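# Bridge three sticks over the blue disc using posts

## Task

Arms are mounted on the tabletop in the scene frame approximately as follows (metres; heading in degrees counter-clockwise from +x): arm1 x=+0.62 y=+0.00 z=+0.72 facing +180; arm2 x=-0.31 y=+0.54 z=+0.72 facing -60; arm3 x=-0.31 y=-0.54 z=+0.72 facing +60. Arrange all three sticks so that each one's axis, the line running from one end to the other, crosses above the painted blue disc on the table. When finished, none of the sticks may be in contact with the table, and every post must still be roughly at its original spot. Any number of arms may be used. The layout must hold on its own, since anything a robot is still supporting does not count. Finally, open the grippers and pull the arms away.

## Robot and tools

Setup: three identical i2rt Big YAM arms named arm1, arm2 and arm3. Each has six revolute joints, a two-finger gripper and a wrist camera. Two fixed room cameras, cam_high and cam_low, also view the table. Reach from the joint1 axis is about 1.0 m. Joints move at different speeds, so the hand can sweep a wide curve between postures. Plan paths that keep clear of the other arms and the objects.

Frames: everything is in a single scene frame with its origin on the floor and +z up; the tabletop is near z=0.72. The hand point is midway between the fingertips. Its z axis runs along the fingers, and the fingers open and close along its y axis. Each arm's joint1 at 0 points the arm along its foot's facing direction.

Joint commands. All values are absolute targets, not offsets, given per arm by joint name, in radians (gripper in metres). Ranges and done-tolerances:
- joint1_rad -2.879 to 2.879 (±0.045): turns the arm about its foot, positive is counter-clockwise seen from above.
- joint2_rad 0 to 3.141 (±0.14): shoulder; 0 means the upper arm is roughly level and pointing back, and increasing values raise it and carry it forward.
- joint3_rad 0 to 3.019 (±0.09): elbow; 0 is folded, larger values open it.
- joint4_rad -1.692 to 1.57 (±0.055): hand pitch, positive tilts fingers up.
- joint5_rad -1.57 to 1.57 (±0.03): hand yaw, positive toward the arm's right.
- joint6_rad -2.094 to 2.094 (±0.035): hand roll, positive clockwise viewed from behind the hand.
- gripper_m 0 to 0.093 (±0.003): gap between fingertips; each finger pad pushes with about 50 to 62 N at most.
An action may last at most 15 s.

Tools:
- execute_actions(actions, cameras): actions is a list containing exactly one action object, or empty to just observe. The action object has optional keys arm1, arm2, arm3, each holding {"joints": {...}} with any subset of joint1_rad to joint6_rad and gripper_m. Example: {"arm1": {"joints": {"gripper_m": 0.05}}, "arm2": {"joints": {"joint1_rad": 0.3}}}. All named motions begin together and may finish at different times. Joints you leave out may still be driving toward an earlier target. Unknown keys or values outside the ranges cause the whole call to be rejected with nothing moving. cameras is an optional list from arm1_cam_wrist, arm2_cam_wrist, arm3_cam_wrist, cam_high, cam_low, all; omitted, null or ["all"] gives every camera, [] gives none. The result reports each robot's state (joint_positions, joint torques, hand pose, joint_status, on_its_own) plus the requested images, whose order is given by the pictures line.
- wait(seconds): 0 to 10 s with no new command; returns the same as an empty execute_actions.
- zoom_image(camera, region): region is [x0, y0, x1, y1] in pixels of that camera's latest full image, origin top-left, up to 504 by 504 pixels.
- read_manual(section): only "licences"; gives URDF licence text, moves nothing.
- finished_scene(scene): ends the scene given by number and reports success; irreversible. Call it only after the sticks rest securely and the arms are clear.

Reading results. joint_status tells how each commanded joint ended. "off_target" means it stopped short and may keep pushing. After "contact_stop" or "time_out" the joint holds where it stopped; a timed-out joint may keep a nearby target and keep pressing, and on_its_own lists it. Sending its reported position relaxes that. "joint command not followed" (with a "cause:" line) means a self/inter-arm collision check blocked that arm's joints, shown as "not_followed"; the arm may retry those targets later. Gripper commands still execute. That check ignores fingers, gripper housings and wrist cameras and can be late, so arms can still collide. In on_its_own, "held at" is the target being held, not the current position. Very small target changes may not move a joint. A loaded joint sags. Torque readings are raw drive outputs with per-arm offset, scale and noise, so they are only a rough hint of contact.

Heat: sustained load warms motors. MOTOR HOT appears from 85 °C; at 100 °C that arm goes limp and drops (OVER-TEMPERATURE FAULT, joints marked "limit_stop_at_motor_heat"; resend targets afterward). Avoid prolonged pushing or heavy holding.

Cameras: calibration lines give K, distortion D and T_world_to_cam (scene frame to camera frame, metres). Wrist cameras are fisheye 616x616; cam_high and cam_low are 672x504 pinhole with radial distortion. Actual poses can deviate a few degrees and millimetres; wrist camera poses follow the reported joints and inherit their errors.

Things to avoid: knocking or pushing any object out of the work area; robots pressing hard against each other or striking each other; dropping sticks, slamming, or pushing hard against the table or posts; disturbing the posts. Objects may occasionally be nudged by outside forces, so check placement before finishing. Faster robot motion is preferred.

Each tool is called after "Request:" by a JSON object that holds its "fn" and its "kwargs".

## Session

Request:
{"fn": "execute_actions", "kwargs": {"actions": []}}

Scene clock: 0.00 s.
Joint torques (N m, as the arm reports them, + toward a larger angle): no reading
arm1.joint_positions: joint1_rad=-0.273 joint2_rad=+0.522 joint3_rad=+1.372 joint4_rad=-1.211 joint5_rad=+0.246 joint6_rad=+0.443 gripper_m=+0.094
arm1.joint_status: not commanded
arm1.hand: x=+0.4387 y=+0.1031 z=+1.3638 quat_wxyz=(-0.048, +0.738, -0.356, -0.571) (m; scene frame)
arm2.joint_positions: joint1_rad=+0.110 joint2_rad=+0.425 joint3_rad=+1.347 joint4_rad=-1.450 joint5_rad=+0.138 joint6_rad=+0.217 gripper_m=+0.094
arm2.joint_status: not commanded
arm2.hand: x=-0.2396 y=+0.4071 z=+1.2583 quat_wxyz=(-0.445, -0.496, -0.709, +0.231) (m; scene frame)
arm3.joint_positions: joint1_rad=-0.228 joint2_rad=+0.563 joint3_rad=+1.422 joint4_rad=-1.338 joint5_rad=+0.206 joint6_rad=+0.287 gripper_m=+0.094
arm3.joint_status: not commanded
arm3.hand: x=-0.1503 y=-0.4108 z=+1.3208 quat_wxyz=(-0.485, +0.180, -0.832, -0.201) (m; scene frame)
pictures: arm1_cam_wrist, arm2_cam_wrist, arm3_cam_wrist, cam_high, cam_low
Images, in order (width x height): arm1_cam_wrist 616x616, arm2_cam_wrist 616x616, arm3_cam_wrist 616x616, cam_high 672x504, cam_low 672x504.

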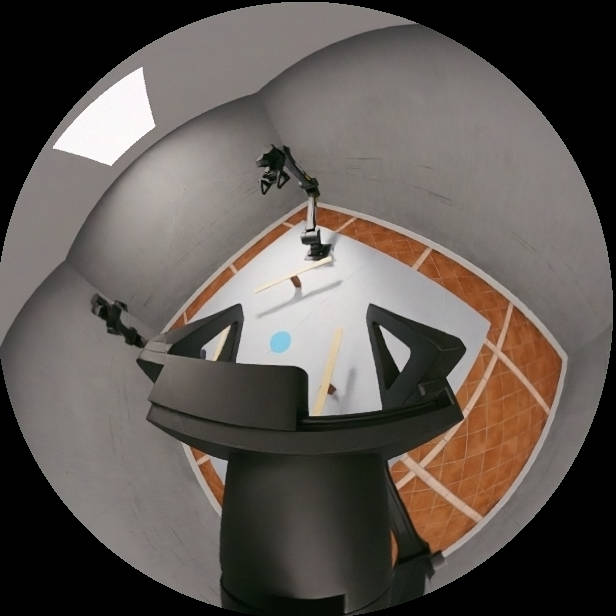

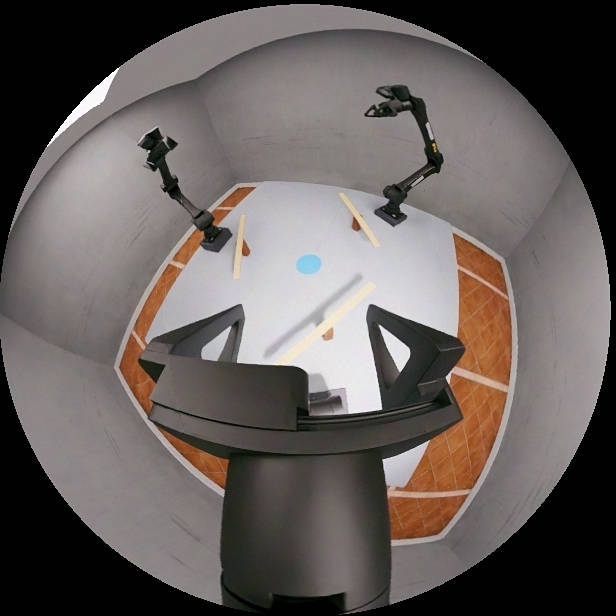

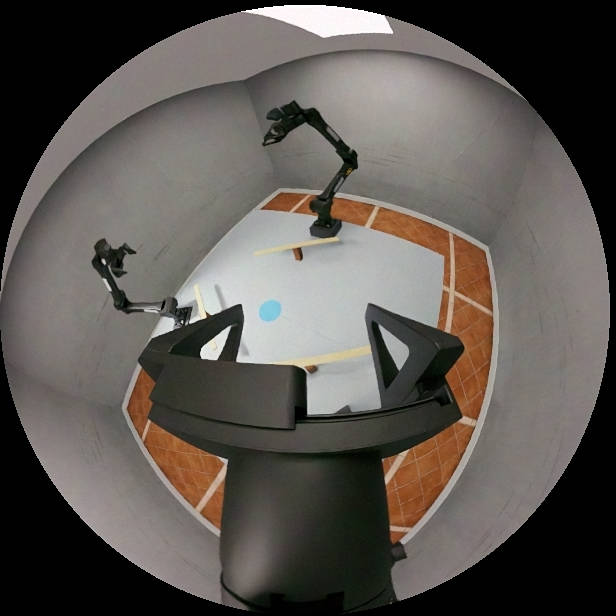

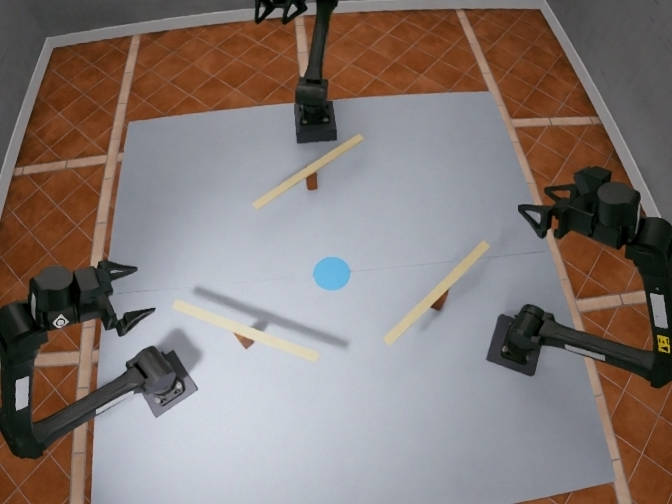

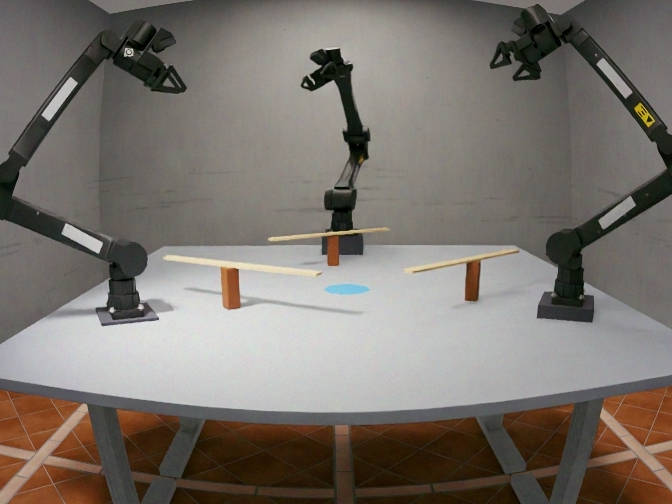

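Request:
{"fn": "zoom_image", "kwargs": {"camera": "cam_high", "region": [230, 110, 400, 240]}}

Request:
{"fn": "zoom_image", "kwargs": {"camera": "cam_high", "region": [160, 250, 360, 400]}}

Request:
{"fn": "zoom_image", "kwargs": {"camera": "cam_high", "region": [360, 220, 540, 360]}}

Request:
{"fn": "zoom_image", "kwargs": {"camera": "cam_low", "region": [150, 210, 350, 330]}}

Request:
{"fn": "zoom_image", "kwargs": {"camera": "cam_low", "region": [330, 210, 530, 330]}}

Region (230, 110, 400, 240) of cam_high's 672x504 image, scaled by 2.965, with more detail than that image has; it fills the top 385 rows of this view, and the rest is white.

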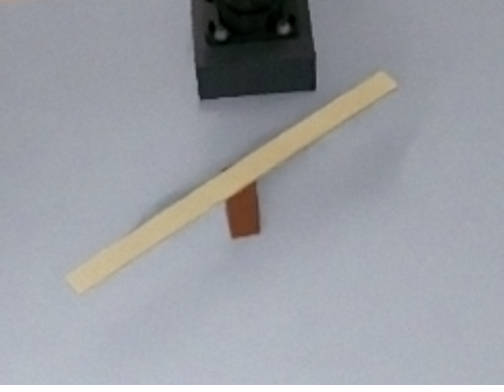

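Region (160, 250, 360, 400) of cam_high's 672x504 image, scaled by 2.520, with more detail than that image has; it fills the top 378 rows of this view, and the rest is white.

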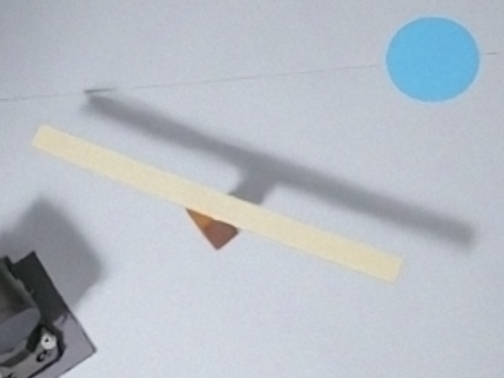

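Region (360, 220, 540, 360) of cam_high's 672x504 image, scaled by 2.800, with more detail than that image has.

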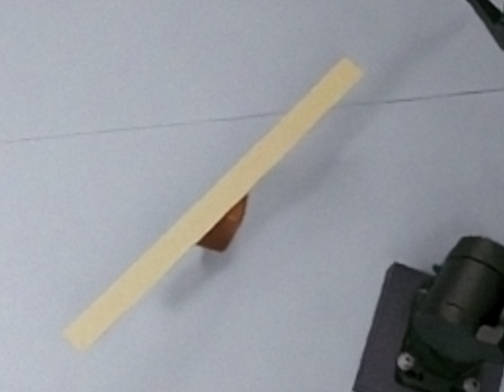

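Region (150, 210, 350, 330) of cam_low's 672x504 image, scaled by 2.520, with more detail than that image has; it fills the top 302 rows of this view, and the rest is white.

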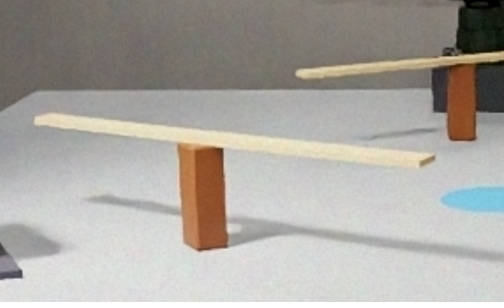

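Region (330, 210, 530, 330) of cam_low's 672x504 image, scaled by 2.520, with more detail than that image has; it fills the top 302 rows of this view, and the rest is white.

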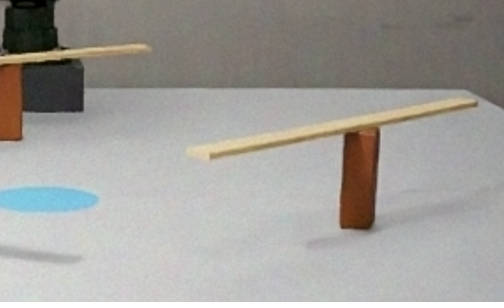

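Request:
{"fn": "execute_actions", "kwargs": {"actions": [{"arm1":{"joints":{"joint1_rad":0.131,"joint2_rad":1.02,"joint3_rad":0.683,"joint4_rad":-1.234,"joint5_rad":0,"joint6_rad":1.127,"gripper_m":0.09}},"arm2":{"joints":{"joint1_rad":0.127,"joint2_rad":0.981,"joint3_rad":0.808,"joint4_rad":-1.398,"joint5_rad":0,"joint6_rad":1.10,"gripper_m":0.09}},"arm3":{"joints":{"joint1_rad":-0.422,"joint2_rad":1.133,"joint3_rad":0.842,"joint4_rad":-1.279,"joint5_rad":0,"joint6_rad":-1.576,"gripper_m":0.09}}}]}}

Scene clock: 105.43 s.
Joint torques (N m, as the arm reports them, + toward a larger angle): arm1=[-1.06 -5.68  8.41  0.16  0.04  0.16] | arm2=[ 1.44 -5.36 10.01  0.06 -0.17  0.07] | arm3=[-2.2  -6.97  9.3   0.54 -0.24 -0.13]
arm1.joint_positions: joint1_rad=+0.130 joint2_rad=+1.019 joint3_rad=+0.695 joint4_rad=-1.228 joint5_rad=+0.000 joint6_rad=+1.120 gripper_m=+0.090
arm1.joint_status: all done
arm1.hand: x=+0.3749 y=-0.0293 z=+0.9070 quat_wxyz=(+0.012, +0.879, -0.477, -0.008) (m; scene frame)
arm2.joint_positions: joint1_rad=+0.117 joint2_rad=+0.991 joint3_rad=+0.791 joint4_rad=-1.398 joint5_rad=+0.004 joint6_rad=+1.087 gripper_m=+0.090
arm2.joint_status: all done
arm2.hand: x=-0.1658 y=+0.3470 z=+0.8915 quat_wxyz=(+0.013, -0.843, -0.537, +0.005) (m; scene frame)
arm3.joint_positions: joint1_rad=-0.414 joint2_rad=+1.140 joint3_rad=+0.841 joint4_rad=-1.277 joint5_rad=+0.003 joint6_rad=-1.558 gripper_m=+0.090
arm3.joint_status: all done
arm3.hand: x=-0.0801 y=-0.3624 z=+0.8982 quat_wxyz=(+0.002, +0.894, -0.449, +0.002) (m; scene frame)
pictures: arm1_cam_wrist, arm2_cam_wrist, arm3_cam_wrist, cam_high, cam_low
camera_calibration (this result's frames):
arm1_cam_wrist: T_world_to_cam=[[0.836706, 0.54669, -0.0324316, -0.267736], [0.462348, -0.6734, 0.576859, -0.710016], [0.293524, -0.497656, -0.8162, 0.737541], [0, 0, 0, 1]] pos_world=[0.335806, 0.0352859, 1.00288]
arm2_cam_wrist: T_world_to_cam=[[-0.913474, 0.404691, 0.0423094, -0.330107], [0.350785, 0.730545, 0.585879, -0.714491], [0.206191, 0.550027, -0.809293, 0.687365], [0, 0, 0, 1]] pos_world=[-0.19264, 0.277489, 0.988852]
arm3_cam_wrist: T_world_to_cam=[[0.796435, 0.60471, 0.00409434, 0.280577], [0.482457, -0.639474, 0.598588, -0.729258], [0.36459, -0.474761, -0.801047, 0.700009], [0, 0, 0, 1]] pos_world=[-0.126842, -0.303672, 0.996116]
Images, in order (width x height): arm1_cam_wrist 616x616, arm2_cam_wrist 616x616, arm3_cam_wrist 616x616, cam_high 672x504, cam_low 672x504.

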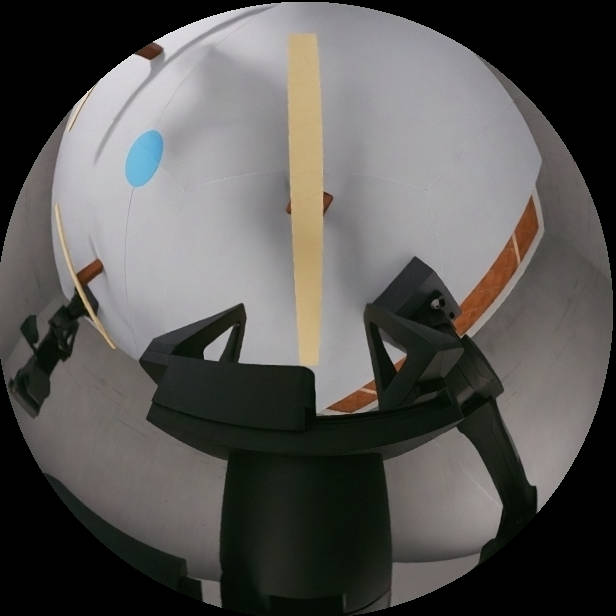

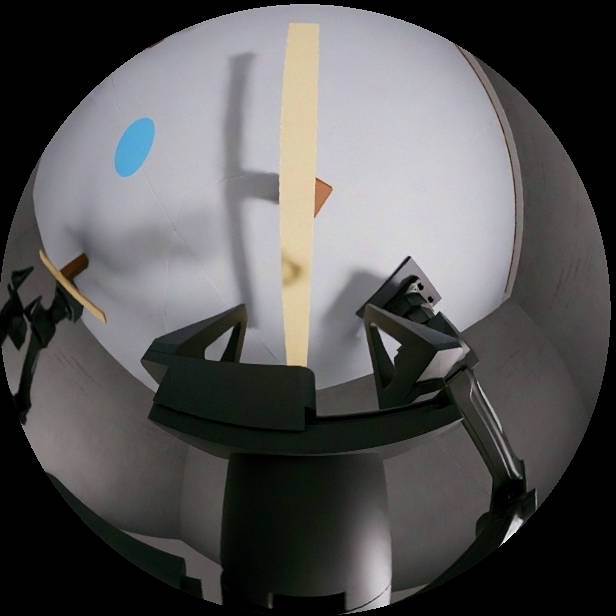

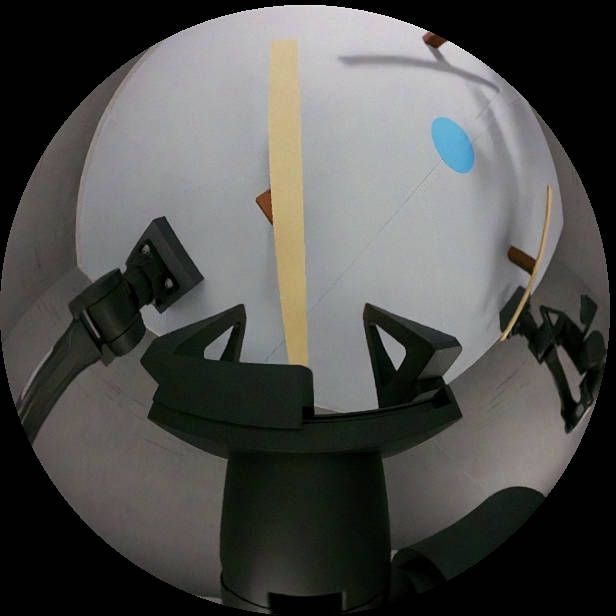

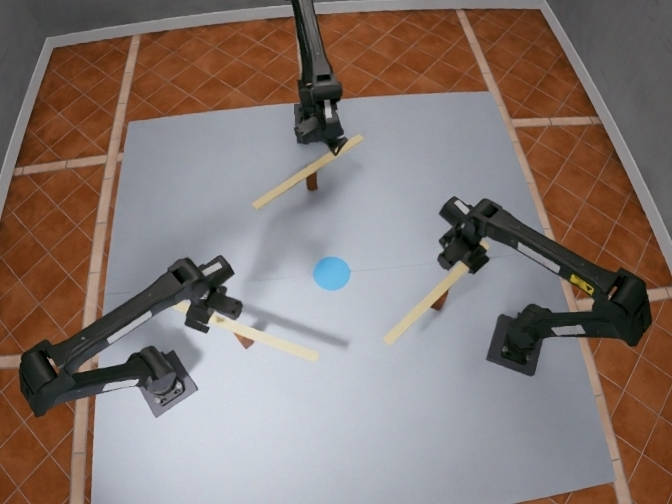

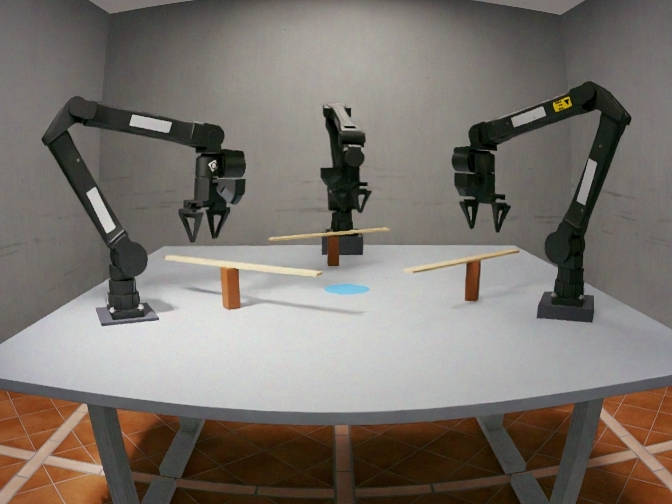

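Request:
{"fn": "zoom_image", "kwargs": {"camera": "arm1_cam_wrist", "region": [250, 150, 370, 270]}}

Request:
{"fn": "zoom_image", "kwargs": {"camera": "arm2_cam_wrist", "region": [250, 150, 370, 270]}}

Request:
{"fn": "zoom_image", "kwargs": {"camera": "arm3_cam_wrist", "region": [230, 150, 350, 270]}}

Region (250, 150, 370, 270) of arm1_cam_wrist's 616x616 image, scaled by 4.200, with more detail than that image has.

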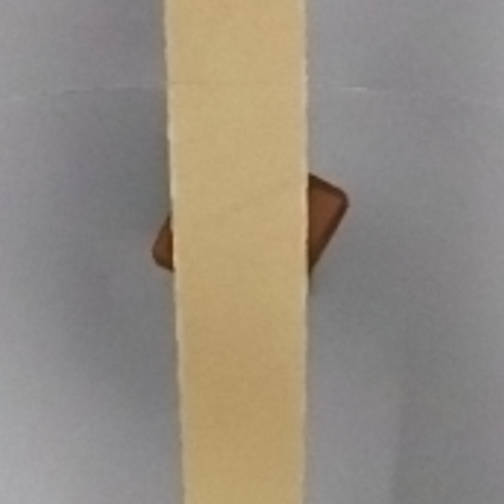

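Region (250, 150, 370, 270) of arm2_cam_wrist's 616x616 image, scaled by 4.200, with more detail than that image has.

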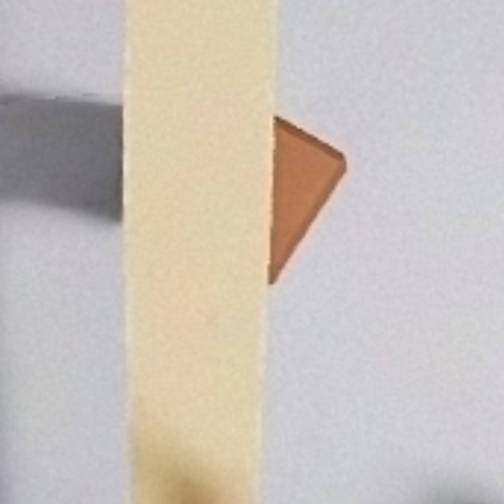

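Region (230, 150, 350, 270) of arm3_cam_wrist's 616x616 image, scaled by 4.200, with more detail than that image has.

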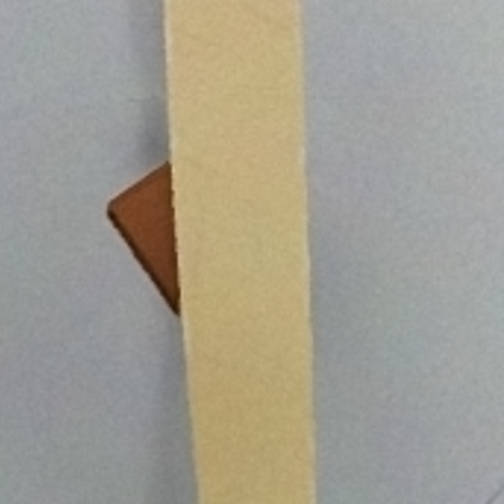

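Request:
{"fn": "execute_actions", "kwargs": {"actions": [{"arm1":{"joints":{"joint2_rad":1.121,"joint3_rad":0.59,"joint4_rad":-1.03,"joint6_rad":1.095}},"arm2":{"joints":{"joint1_rad":0.137,"joint2_rad":1.025,"joint3_rad":0.71,"joint4_rad":-1.23,"joint6_rad":1.13}},"arm3":{"joints":{"joint2_rad":1.148,"joint3_rad":0.713,"joint4_rad":-1.125,"joint6_rad":-1.605}}}], "cameras": ["arm1_cam_wrist","arm2_cam_wrist","arm3_cam_wrist","cam_low"]}}

Scene clock: 133.20 s.
Joint torques (N m, as the arm reports them, + toward a larger angle): arm1=[-1.11 -7.04  8.23  0.8   0.04 -0.01] | arm2=[ 1.34 -4.51  9.19  0.51 -0.17  0.07] | arm3=[-1.98 -5.07  8.75  0.94 -0.25 -0.16]
arm1.joint_positions: joint1_rad=+0.130 joint2_rad=+1.127 joint3_rad=+0.594 joint4_rad=-1.041 joint5_rad=+0.000 joint6_rad=+1.102 gripper_m=+0.090
arm1.joint_status: all done
arm1.hand: x=+0.3735 y=-0.0301 z=+0.8476 quat_wxyz=(+0.006, +0.883, -0.469, +0.001) (m; scene frame)
arm2.joint_positions: joint1_rad=+0.128 joint2_rad=+1.023 joint3_rad=+0.699 joint4_rad=-1.242 joint5_rad=+0.004 joint6_rad=+1.117 gripper_m=+0.090
arm2.joint_status: all done
arm2.hand: x=-0.1594 y=+0.3428 z=+0.8504 quat_wxyz=(-0.003, -0.848, -0.529, +0.004) (m; scene frame)
arm3.joint_positions: joint1_rad=-0.414 joint2_rad=+1.140 joint3_rad=+0.716 joint4_rad=-1.134 joint5_rad=+0.003 joint6_rad=-1.587 gripper_m=+0.090
arm3.joint_status: all done
arm3.hand: x=-0.0900 y=-0.3699 z=+0.8534 quat_wxyz=(-0.006, +0.900, -0.436, +0.006) (m; scene frame)
pictures: arm1_cam_wrist, arm2_cam_wrist, arm3_cam_wrist, cam_low
camera_calibration (this result's frames):
arm1_cam_wrist: T_world_to_cam=[[0.827557, 0.561224, -0.0133366, -0.280407], [0.461812, -0.667077, 0.584583, -0.681814], [0.319185, -0.489935, -0.811224, 0.675516], [0, 0, 0, 1]] pos_world=[0.331308, 0.033508, 0.942832]
arm2_cam_wrist: T_world_to_cam=[[-0.906193, 0.422632, 0.0139831, -0.301738], [0.353423, 0.738813, 0.573801, -0.681707], [0.232176, 0.524916, -0.818876, 0.675991], [0, 0, 0, 1]] pos_world=[-0.18945, 0.27634, 0.948936]
arm3_cam_wrist: T_world_to_cam=[[0.778379, 0.627427, 0.0214994, 0.285162], [0.492682, -0.631724, 0.598489, -0.698606], [0.38909, -0.455258, -0.800843, 0.673352], [0, 0, 0, 1]] pos_world=[-0.139768, -0.313695, 0.951226]
Images, in order (width x height): arm1_cam_wrist 616x616, arm2_cam_wrist 616x616, arm3_cam_wrist 616x616, cam_low 672x504.

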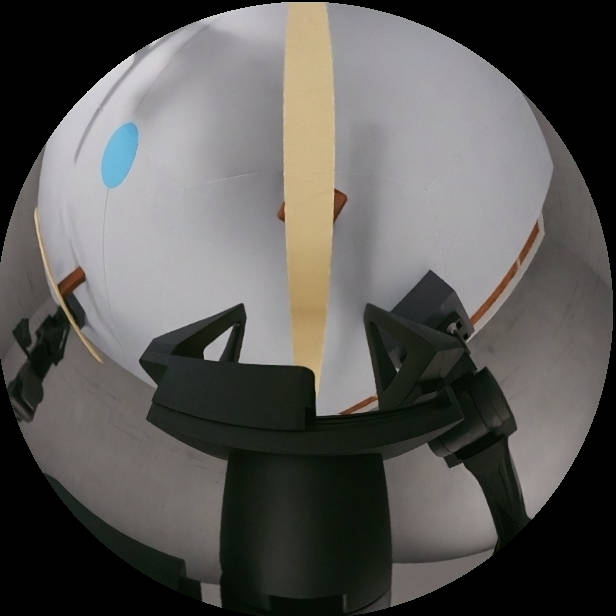

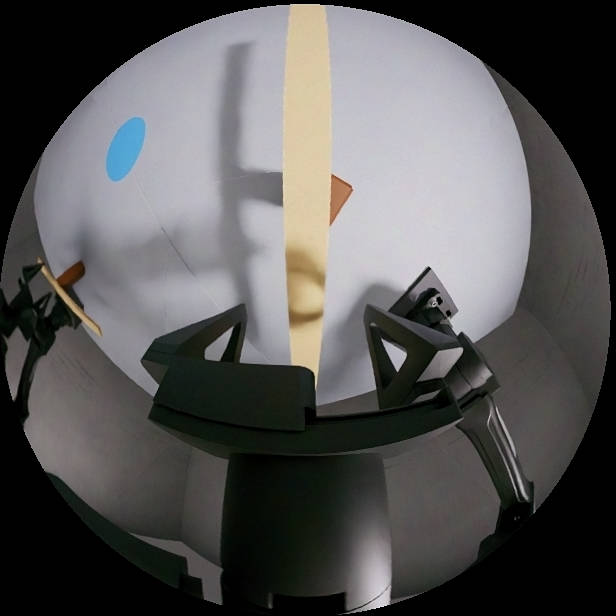

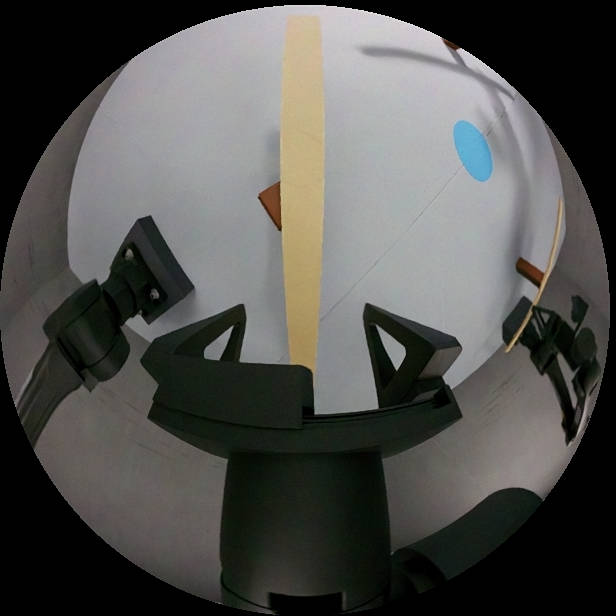

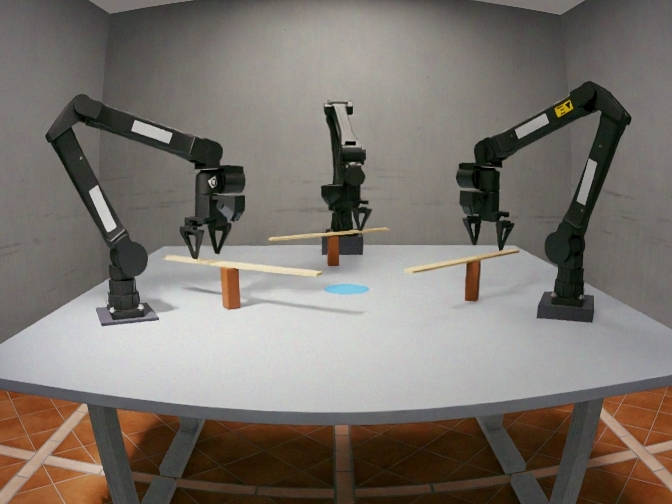

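Request:
{"fn": "execute_actions", "kwargs": {"actions": [{"arm1":{"joints":{"joint2_rad":1.192,"joint3_rad":0.527,"joint4_rad":-0.896}},"arm2":{"joints":{"joint2_rad":1.074,"joint3_rad":0.635,"joint4_rad":-1.109}},"arm3":{"joints":{"joint2_rad":1.222,"joint3_rad":0.632,"joint4_rad":-0.972}}}], "cameras": ["arm1_cam_wrist","arm2_cam_wrist","arm3_cam_wrist","cam_low"]}}

Scene clock: 142.00 s.
Joint torques (N m, as the arm reports them, + toward a larger angle): arm1=[-1.07 -7.02  7.3   0.79  0.04 -0.02] | arm2=[ 1.22 -4.87  8.73  0.53 -0.17  0.07] | arm3=[-1.98 -6.34  8.3   0.92 -0.21 -0.11]
arm1.joint_positions: joint1_rad=+0.130 joint2_rad=+1.194 joint3_rad=+0.533 joint4_rad=-0.907 joint5_rad=+0.000 joint6_rad=+1.102 gripper_m=+0.090
arm1.joint_status: all done
arm1.hand: x=+0.3740 y=-0.0304 z=+0.8132 quat_wxyz=(+0.007, +0.883, -0.469, -0.002) (m; scene frame)
arm2.joint_positions: joint1_rad=+0.128 joint2_rad=+1.073 joint3_rad=+0.625 joint4_rad=-1.121 joint5_rad=+0.004 joint6_rad=+1.117 gripper_m=+0.090
arm2.joint_status: all done
arm2.hand: x=-0.1598 y=+0.3430 z=+0.8130 quat_wxyz=(-0.002, -0.848, -0.529, +0.004) (m; scene frame)
arm3.joint_positions: joint1_rad=-0.414 joint2_rad=+1.222 joint3_rad=+0.633 joint4_rad=-0.981 joint5_rad=+0.003 joint6_rad=-1.588 gripper_m=+0.090
arm3.joint_status: all done
arm3.hand: x=-0.0919 y=-0.3715 z=+0.8050 quat_wxyz=(-0.001, +0.900, -0.436, +0.003) (m; scene frame)
pictures: arm1_cam_wrist, arm2_cam_wrist, arm3_cam_wrist, cam_low
camera_calibration (this result's frames):
arm1_cam_wrist: T_world_to_cam=[[0.82728, 0.561475, -0.0187797, -0.276603], [0.46556, -0.666483, 0.582284, -0.661653], [0.314422, -0.490455, -0.812768, 0.650319], [0, 0, 0, 1]] pos_world=[0.332393, 0.0332781, 0.908635]
arm2_cam_wrist: T_world_to_cam=[[-0.906158, 0.422609, 0.0167002, -0.303815], [0.354511, 0.737425, 0.574914, -0.660488], [0.230648, 0.526883, -0.818044, 0.643738], [0, 0, 0, 1]] pos_world=[-0.189631, 0.276281, 0.911403]
arm3_cam_wrist: T_world_to_cam=[[0.778297, 0.627822, 0.00967744, 0.298274], [0.498535, -0.627246, 0.598353, -0.667393], [0.381729, -0.460872, -0.801174, 0.632166], [0, 0, 0, 1]] pos_world=[-0.140743, -0.314535, 0.902925]
Images, in order (width x height): arm1_cam_wrist 616x616, arm2_cam_wrist 616x616, arm3_cam_wrist 616x616, cam_low 672x504.

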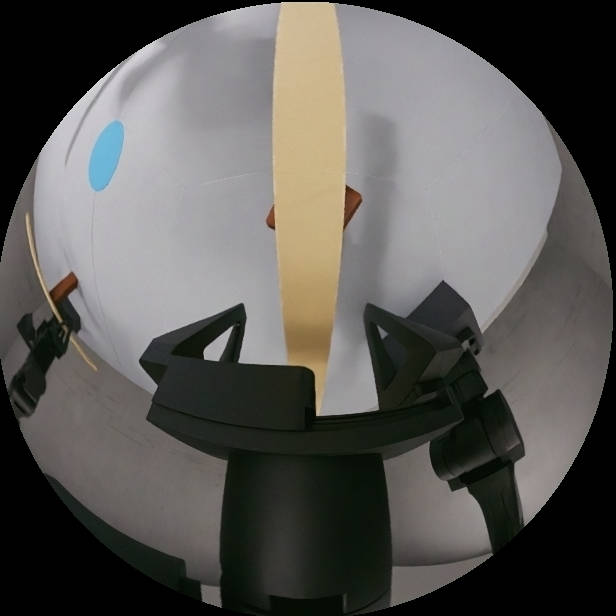

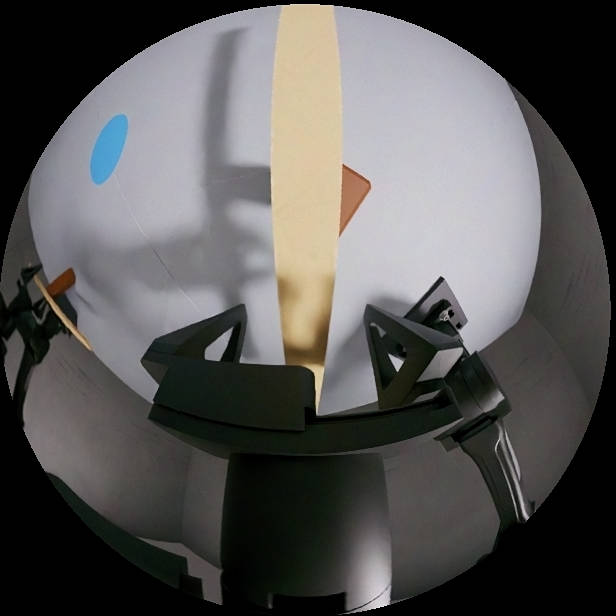

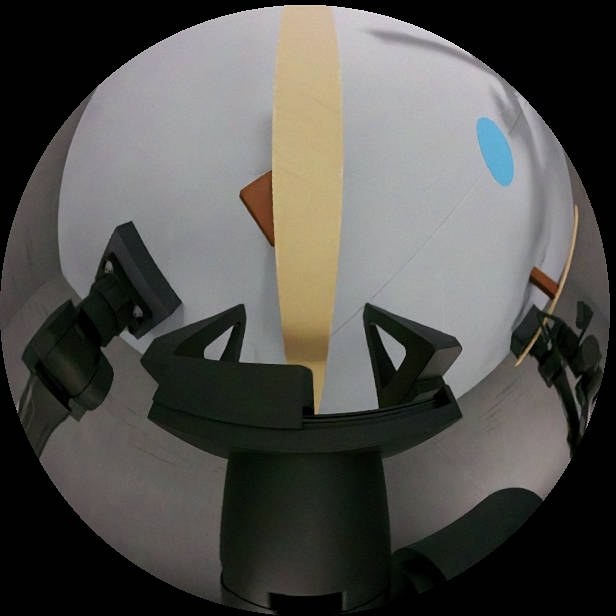

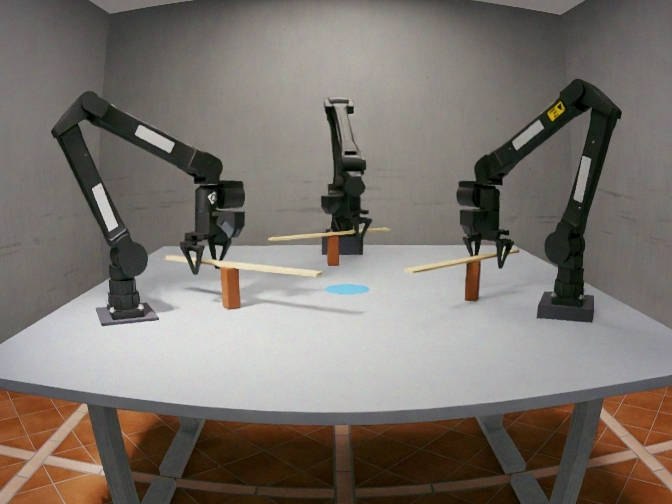

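Request:
{"fn": "execute_actions", "kwargs": {"actions": [{"arm1":{"joints":{"gripper_m":0.02}},"arm2":{"joints":{"gripper_m":0.02}},"arm3":{"joints":{"gripper_m":0.02}}}], "cameras": ["cam_low"]}}

Scene clock: 148.77 s.
Joint torques (N m, as the arm reports them, + toward a larger angle): arm1=[-1.09 -7.01  7.3   0.82  0.04 -0.01] | arm2=[ 1.26 -4.93  8.73  0.52 -0.16  0.06] | arm3=[-0.82 -5.15  8.15  0.96 -0.23 -0.1 ]
arm1.joint_positions: joint1_rad=+0.130 joint2_rad=+1.194 joint3_rad=+0.533 joint4_rad=-0.907 joint5_rad=+0.000 joint6_rad=+1.102 gripper_m=+0.027
arm1.joint_status: gripper_m off_target (ended at +0.027, target +0.020)
arm1.hand: x=+0.3740 y=-0.0304 z=+0.8132 quat_wxyz=(+0.007, +0.883, -0.469, -0.002) (m; scene frame)
arm2.joint_positions: joint1_rad=+0.128 joint2_rad=+1.073 joint3_rad=+0.625 joint4_rad=-1.121 joint5_rad=+0.004 joint6_rad=+1.118 gripper_m=+0.027
arm2.joint_status: gripper_m off_target (ended at +0.027, target +0.020)
arm2.hand: x=-0.1597 y=+0.3430 z=+0.8130 quat_wxyz=(-0.002, -0.849, -0.529, +0.004) (m; scene frame)
arm3.joint_positions: joint1_rad=-0.414 joint2_rad=+1.222 joint3_rad=+0.633 joint4_rad=-0.980 joint5_rad=+0.003 joint6_rad=-1.590 gripper_m=+0.026
arm3.joint_status: gripper_m off_target (ended at +0.026, target +0.020)
arm3.hand: x=-0.0917 y=-0.3714 z=+0.8050 quat_wxyz=(-0.001, +0.901, -0.435, +0.003) (m; scene frame)
pictures: cam_low
Images, in order (width x height): cam_low 672x504.

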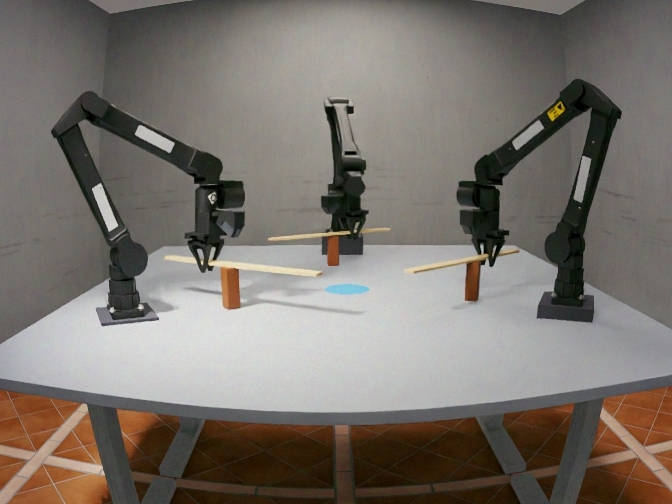

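Request:
{"fn": "execute_actions", "kwargs": {"actions": [{"arm1":{"joints":{"joint2_rad":1.125,"joint3_rad":0.69,"joint4_rad":-1.12}},"arm2":{"joints":{"joint2_rad":1.06,"joint3_rad":0.81,"joint4_rad":-1.30}},"arm3":{"joints":{"joint2_rad":1.125,"joint3_rad":0.76,"joint4_rad":-1.19}}}], "cameras": ["cam_low","cam_high"]}}

Scene clock: 157.70 s.
Joint torques (N m, as the arm reports them, + toward a larger angle): arm1=[-1.08 -6.88 11.71 -0.02  0.04  0.  ] | arm2=[ 1.29 -6.45 11.16 -0.27 -0.12  0.06] | arm3=[-1.82 -4.98 11.68  0.1  -0.23 -0.12]
arm1.joint_positions: joint1_rad=+0.130 joint2_rad=+1.125 joint3_rad=+0.657 joint4_rad=-1.110 joint5_rad=+0.000 joint6_rad=+1.101 gripper_m=+0.027
arm1.joint_status: all done
arm1.hand: x=+0.3637 y=-0.0311 z=+0.8690 quat_wxyz=(+0.004, +0.883, -0.468, +0.003) (m; scene frame)
arm2.joint_positions: joint1_rad=+0.128 joint2_rad=+1.069 joint3_rad=+0.774 joint4_rad=-1.290 joint5_rad=+0.003 joint6_rad=+1.118 gripper_m=+0.027
arm2.joint_status: all done
arm2.hand: x=-0.1497 y=+0.3308 z=+0.8672 quat_wxyz=(+0.006, -0.849, -0.529, +0.004) (m; scene frame)
arm3.joint_positions: joint1_rad=-0.414 joint2_rad=+1.120 joint3_rad=+0.729 joint4_rad=-1.183 joint5_rad=+0.003 joint6_rad=-1.590 gripper_m=+0.026
arm3.joint_status: all done
arm3.hand: x=-0.0951 y=-0.3739 z=+0.8629 quat_wxyz=(+0.001, +0.901, -0.435, +0.002) (m; scene frame)
pictures: cam_high, cam_low
Images, in order (width x height): cam_high 672x504, cam_low 672x504.

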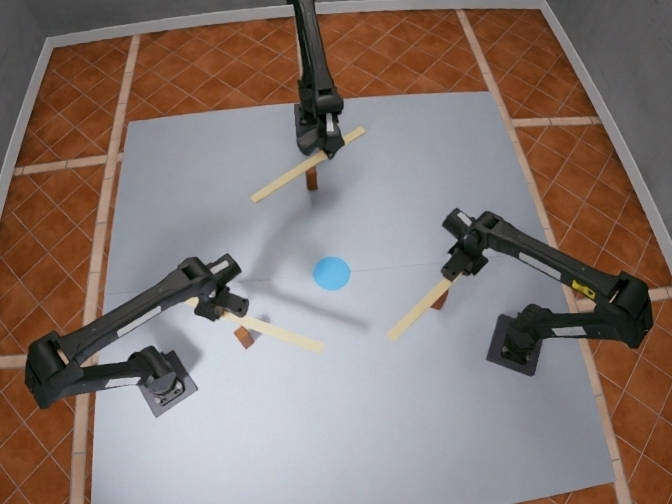

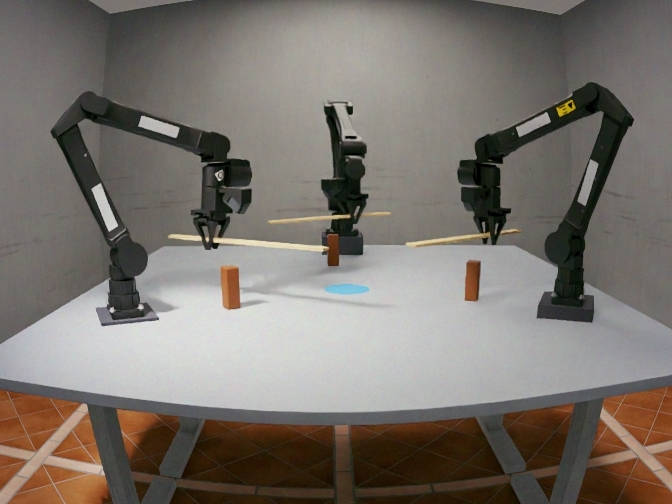

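Request:
{"fn": "zoom_image", "kwargs": {"camera": "cam_high", "region": [210, 150, 470, 370]}}

Region (210, 150, 470, 370) of cam_high's 672x504 image, scaled by 1.938, with more detail than that image has; it fills the top 426 rows of this view, and the rest is white.

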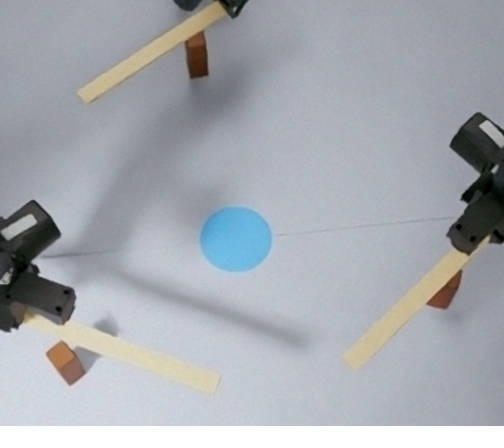

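Request:
{"fn": "execute_actions", "kwargs": {"actions": [{"arm1":{"joints":{"joint1_rad":-0.09,"joint2_rad":1.183,"joint3_rad":0.705,"joint4_rad":-0.85,"joint6_rad":-0.14}},"arm2":{"joints":{"joint1_rad":-0.125,"joint2_rad":1.06,"joint3_rad":0.92,"joint4_rad":-1.184,"joint6_rad":-0.14}},"arm3":{"joints":{"joint1_rad":-0.122,"joint2_rad":1.114,"joint3_rad":0.69,"joint4_rad":-0.94,"joint6_rad":-0.15}}}]}}

Scene clock: 183.40 s.
Joint torques (N m, as the arm reports them, + toward a larger angle): arm1=[-1.12 -8.21 13.16  1.31 -0.02 -0.02] | arm2=[ 0.44 -7.35 11.93  0.78 -0.1  -0.13] | arm3=[-1.99 -6.55  8.78  1.17 -0.13  0.19]
arm1.joint_positions: joint1_rad=-0.090 joint2_rad=+1.183 joint3_rad=+0.657 joint4_rad=-0.864 joint5_rad=+0.000 joint6_rad=-0.132 gripper_m=+0.027
arm1.joint_status: all done
arm1.hand: x=+0.3058 y=+0.0309 z=+0.8586 quat_wxyz=(-0.004, +0.995, +0.019, -0.093) (m; scene frame)
arm2.joint_positions: joint1_rad=-0.124 joint2_rad=+1.069 joint3_rad=+0.884 joint4_rad=-1.193 joint5_rad=-0.001 joint6_rad=-0.126 gripper_m=+0.027
arm2.joint_status: all done
arm2.hand: x=-0.1816 y=+0.2425 z=+0.9127 quat_wxyz=(-0.077, -0.492, -0.865, +0.060) (m; scene frame)
arm3.joint_positions: joint1_rad=-0.125 joint2_rad=+1.120 joint3_rad=+0.695 joint4_rad=-0.951 joint5_rad=+0.002 joint6_rad=-0.168 gripper_m=+0.026
arm3.joint_status: all done
arm3.hand: x=-0.1251 y=-0.2840 z=+0.8558 quat_wxyz=(-0.092, +0.524, -0.846, -0.035) (m; scene frame)
pictures: arm1_cam_wrist, arm2_cam_wrist, arm3_cam_wrist, cam_high, cam_low
camera_calibration (this result's frames):
arm1_cam_wrist: T_world_to_cam=[[-0.0383895, 0.999224, 0.00882887, -0.0261801], [0.907989, 0.0311925, 0.417832, -0.631112], [0.417232, 0.0240569, -0.908482, 0.773624], [0, 0, 0, 1]] pos_world=[0.249257, 0.0272348, 0.966753]
arm2_cam_wrist: T_world_to_cam=[[-0.85193, -0.521594, 0.0464127, -0.0710917], [-0.458435, 0.785726, 0.415297, -0.649645], [-0.253084, 0.332527, -0.908501, 0.825191], [0, 0, 0, 1]] pos_world=[-0.149543, 0.198964, 1.02278]
arm3_cam_wrist: T_world_to_cam=[[0.896756, -0.440269, 0.0446289, -0.0496904], [-0.415374, -0.802665, 0.428011, -0.644745], [-0.152618, -0.402359, -0.902671, 0.762468], [0, 0, 0, 1]] pos_world=[-0.106884, -0.232605, 0.966434]
Images, in order (width x height): arm1_cam_wrist 616x616, arm2_cam_wrist 616x616, arm3_cam_wrist 616x616, cam_high 672x504, cam_low 672x504.

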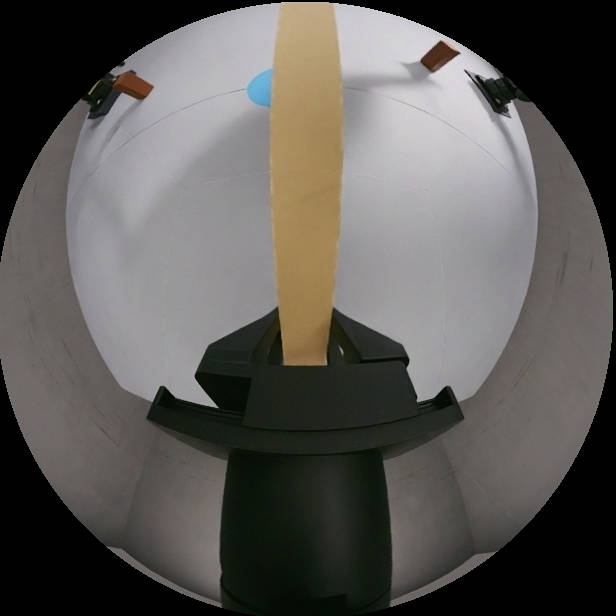

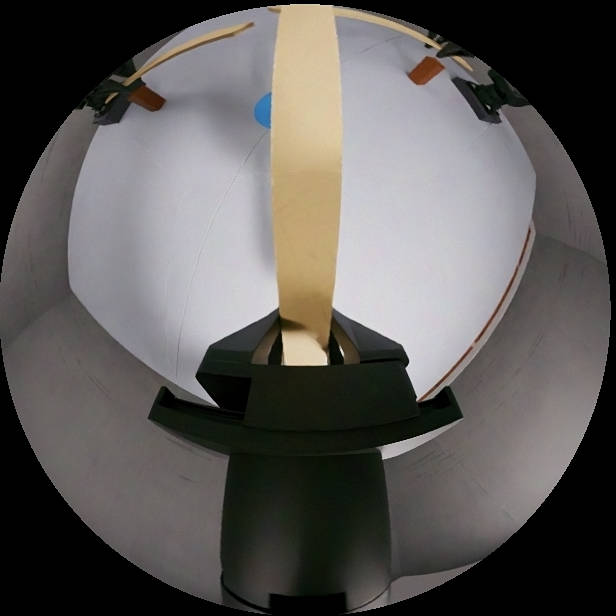

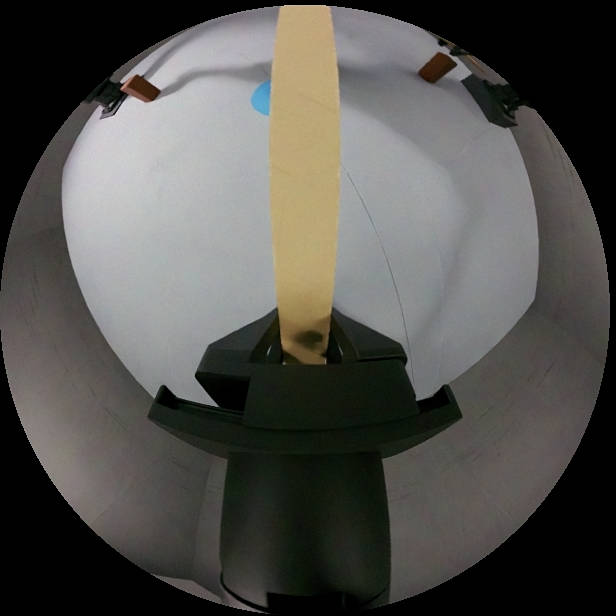

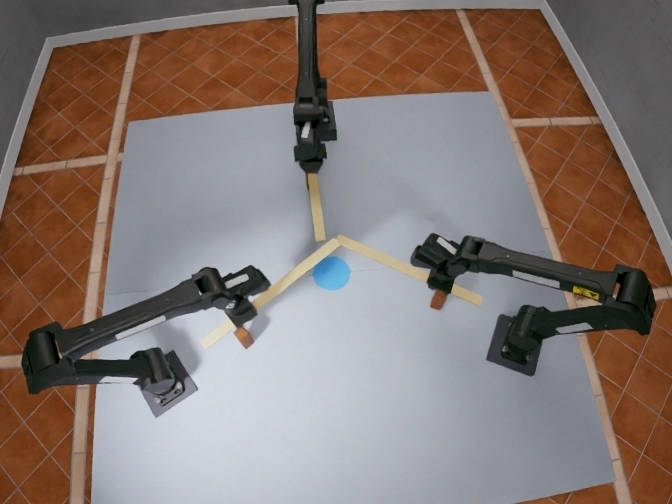

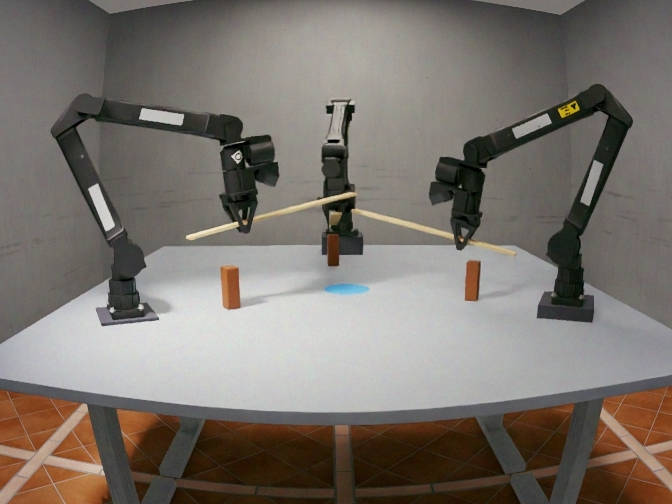

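Request:
{"fn": "execute_actions", "kwargs": {"actions": [{"arm2":{"joints":{"joint2_rad":1.101,"joint3_rad":0.78,"joint4_rad":-1.027}}}], "cameras": ["cam_high","cam_low"]}}

Request:
{"fn": "zoom_image", "kwargs": {"camera": "cam_high", "region": [190, 160, 500, 370]}}

Request:
{"fn": "zoom_image", "kwargs": {"camera": "cam_high", "region": [270, 200, 390, 300]}}

Scene clock: 191.07 s.
Joint torques (N m, as the arm reports them, + toward a larger angle): arm1=[-1.07 -8.19 13.16  1.3  -0.02 -0.02] | arm2=[ 0.48 -6.75 10.05  1.03 -0.1  -0.13] | arm3=[-0.59 -6.18  8.98  1.31 -0.07  0.25]
arm1.joint_positions: joint1_rad=-0.090 joint2_rad=+1.183 joint3_rad=+0.657 joint4_rad=-0.864 joint5_rad=+0.000 joint6_rad=-0.132 gripper_m=+0.027
arm1.joint_status: not commanded
arm1.hand: x=+0.3058 y=+0.0309 z=+0.8586 quat_wxyz=(-0.004, +0.995, +0.019, -0.093) (m; scene frame)
arm2.joint_positions: joint1_rad=-0.124 joint2_rad=+1.102 joint3_rad=+0.763 joint4_rad=-1.043 joint5_rad=-0.001 joint6_rad=-0.127 gripper_m=+0.027
arm2.joint_status: all done
arm2.hand: x=-0.1834 y=+0.2461 z=+0.8593 quat_wxyz=(-0.075, -0.492, -0.865, +0.058) (m; scene frame)
arm3.joint_positions: joint1_rad=-0.125 joint2_rad=+1.120 joint3_rad=+0.695 joint4_rad=-0.951 joint5_rad=+0.002 joint6_rad=-0.168 gripper_m=+0.026
arm3.joint_status: not commanded
arm3.hand: x=-0.1251 y=-0.2840 z=+0.8558 quat_wxyz=(-0.092, +0.524, -0.846, -0.035) (m; scene frame)
pictures: cam_high, cam_low
Images, in order (width x height): cam_high 672x504, cam_low 672x504.

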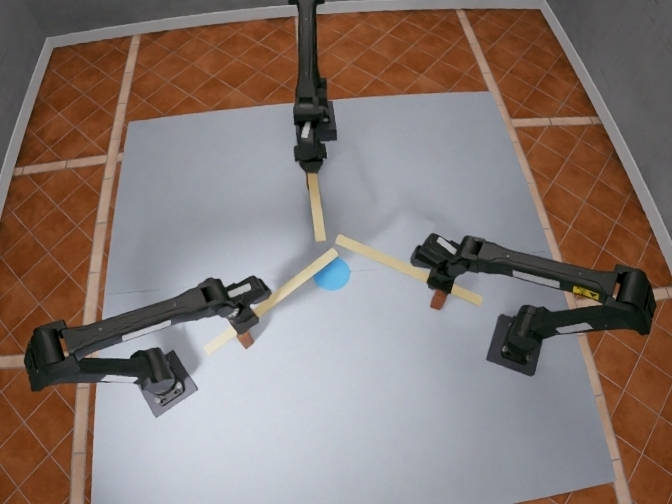

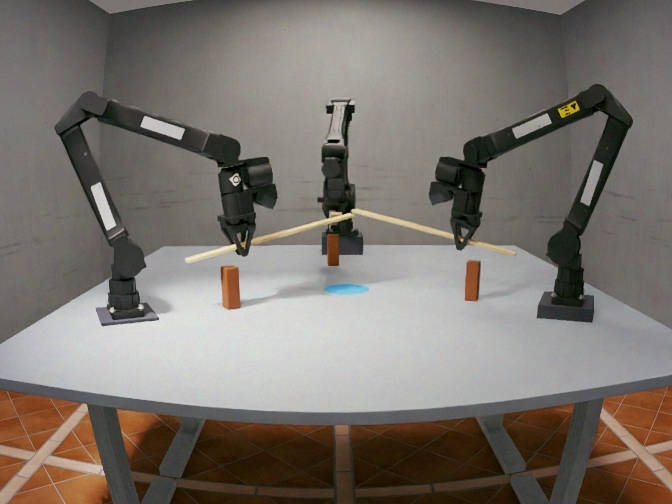

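Region (190, 160, 500, 370) of cam_high's 672x504 image, scaled by 1.626, with more detail than that image has; it fills the top 341 rows of this view, and the rest is white.

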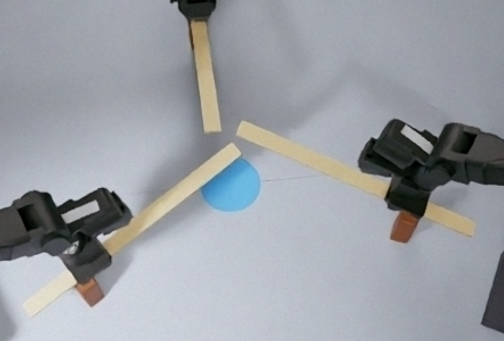

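Region (270, 200, 390, 300) of cam_high's 672x504 image, scaled by 4.200, with more detail than that image has.

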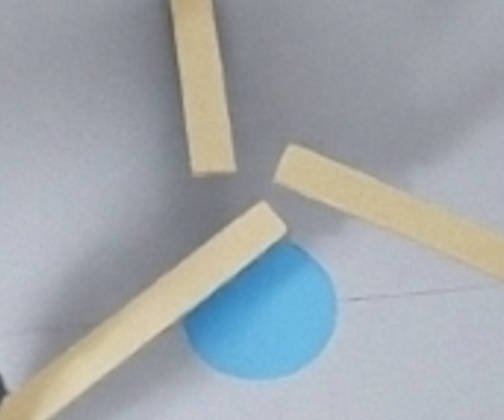

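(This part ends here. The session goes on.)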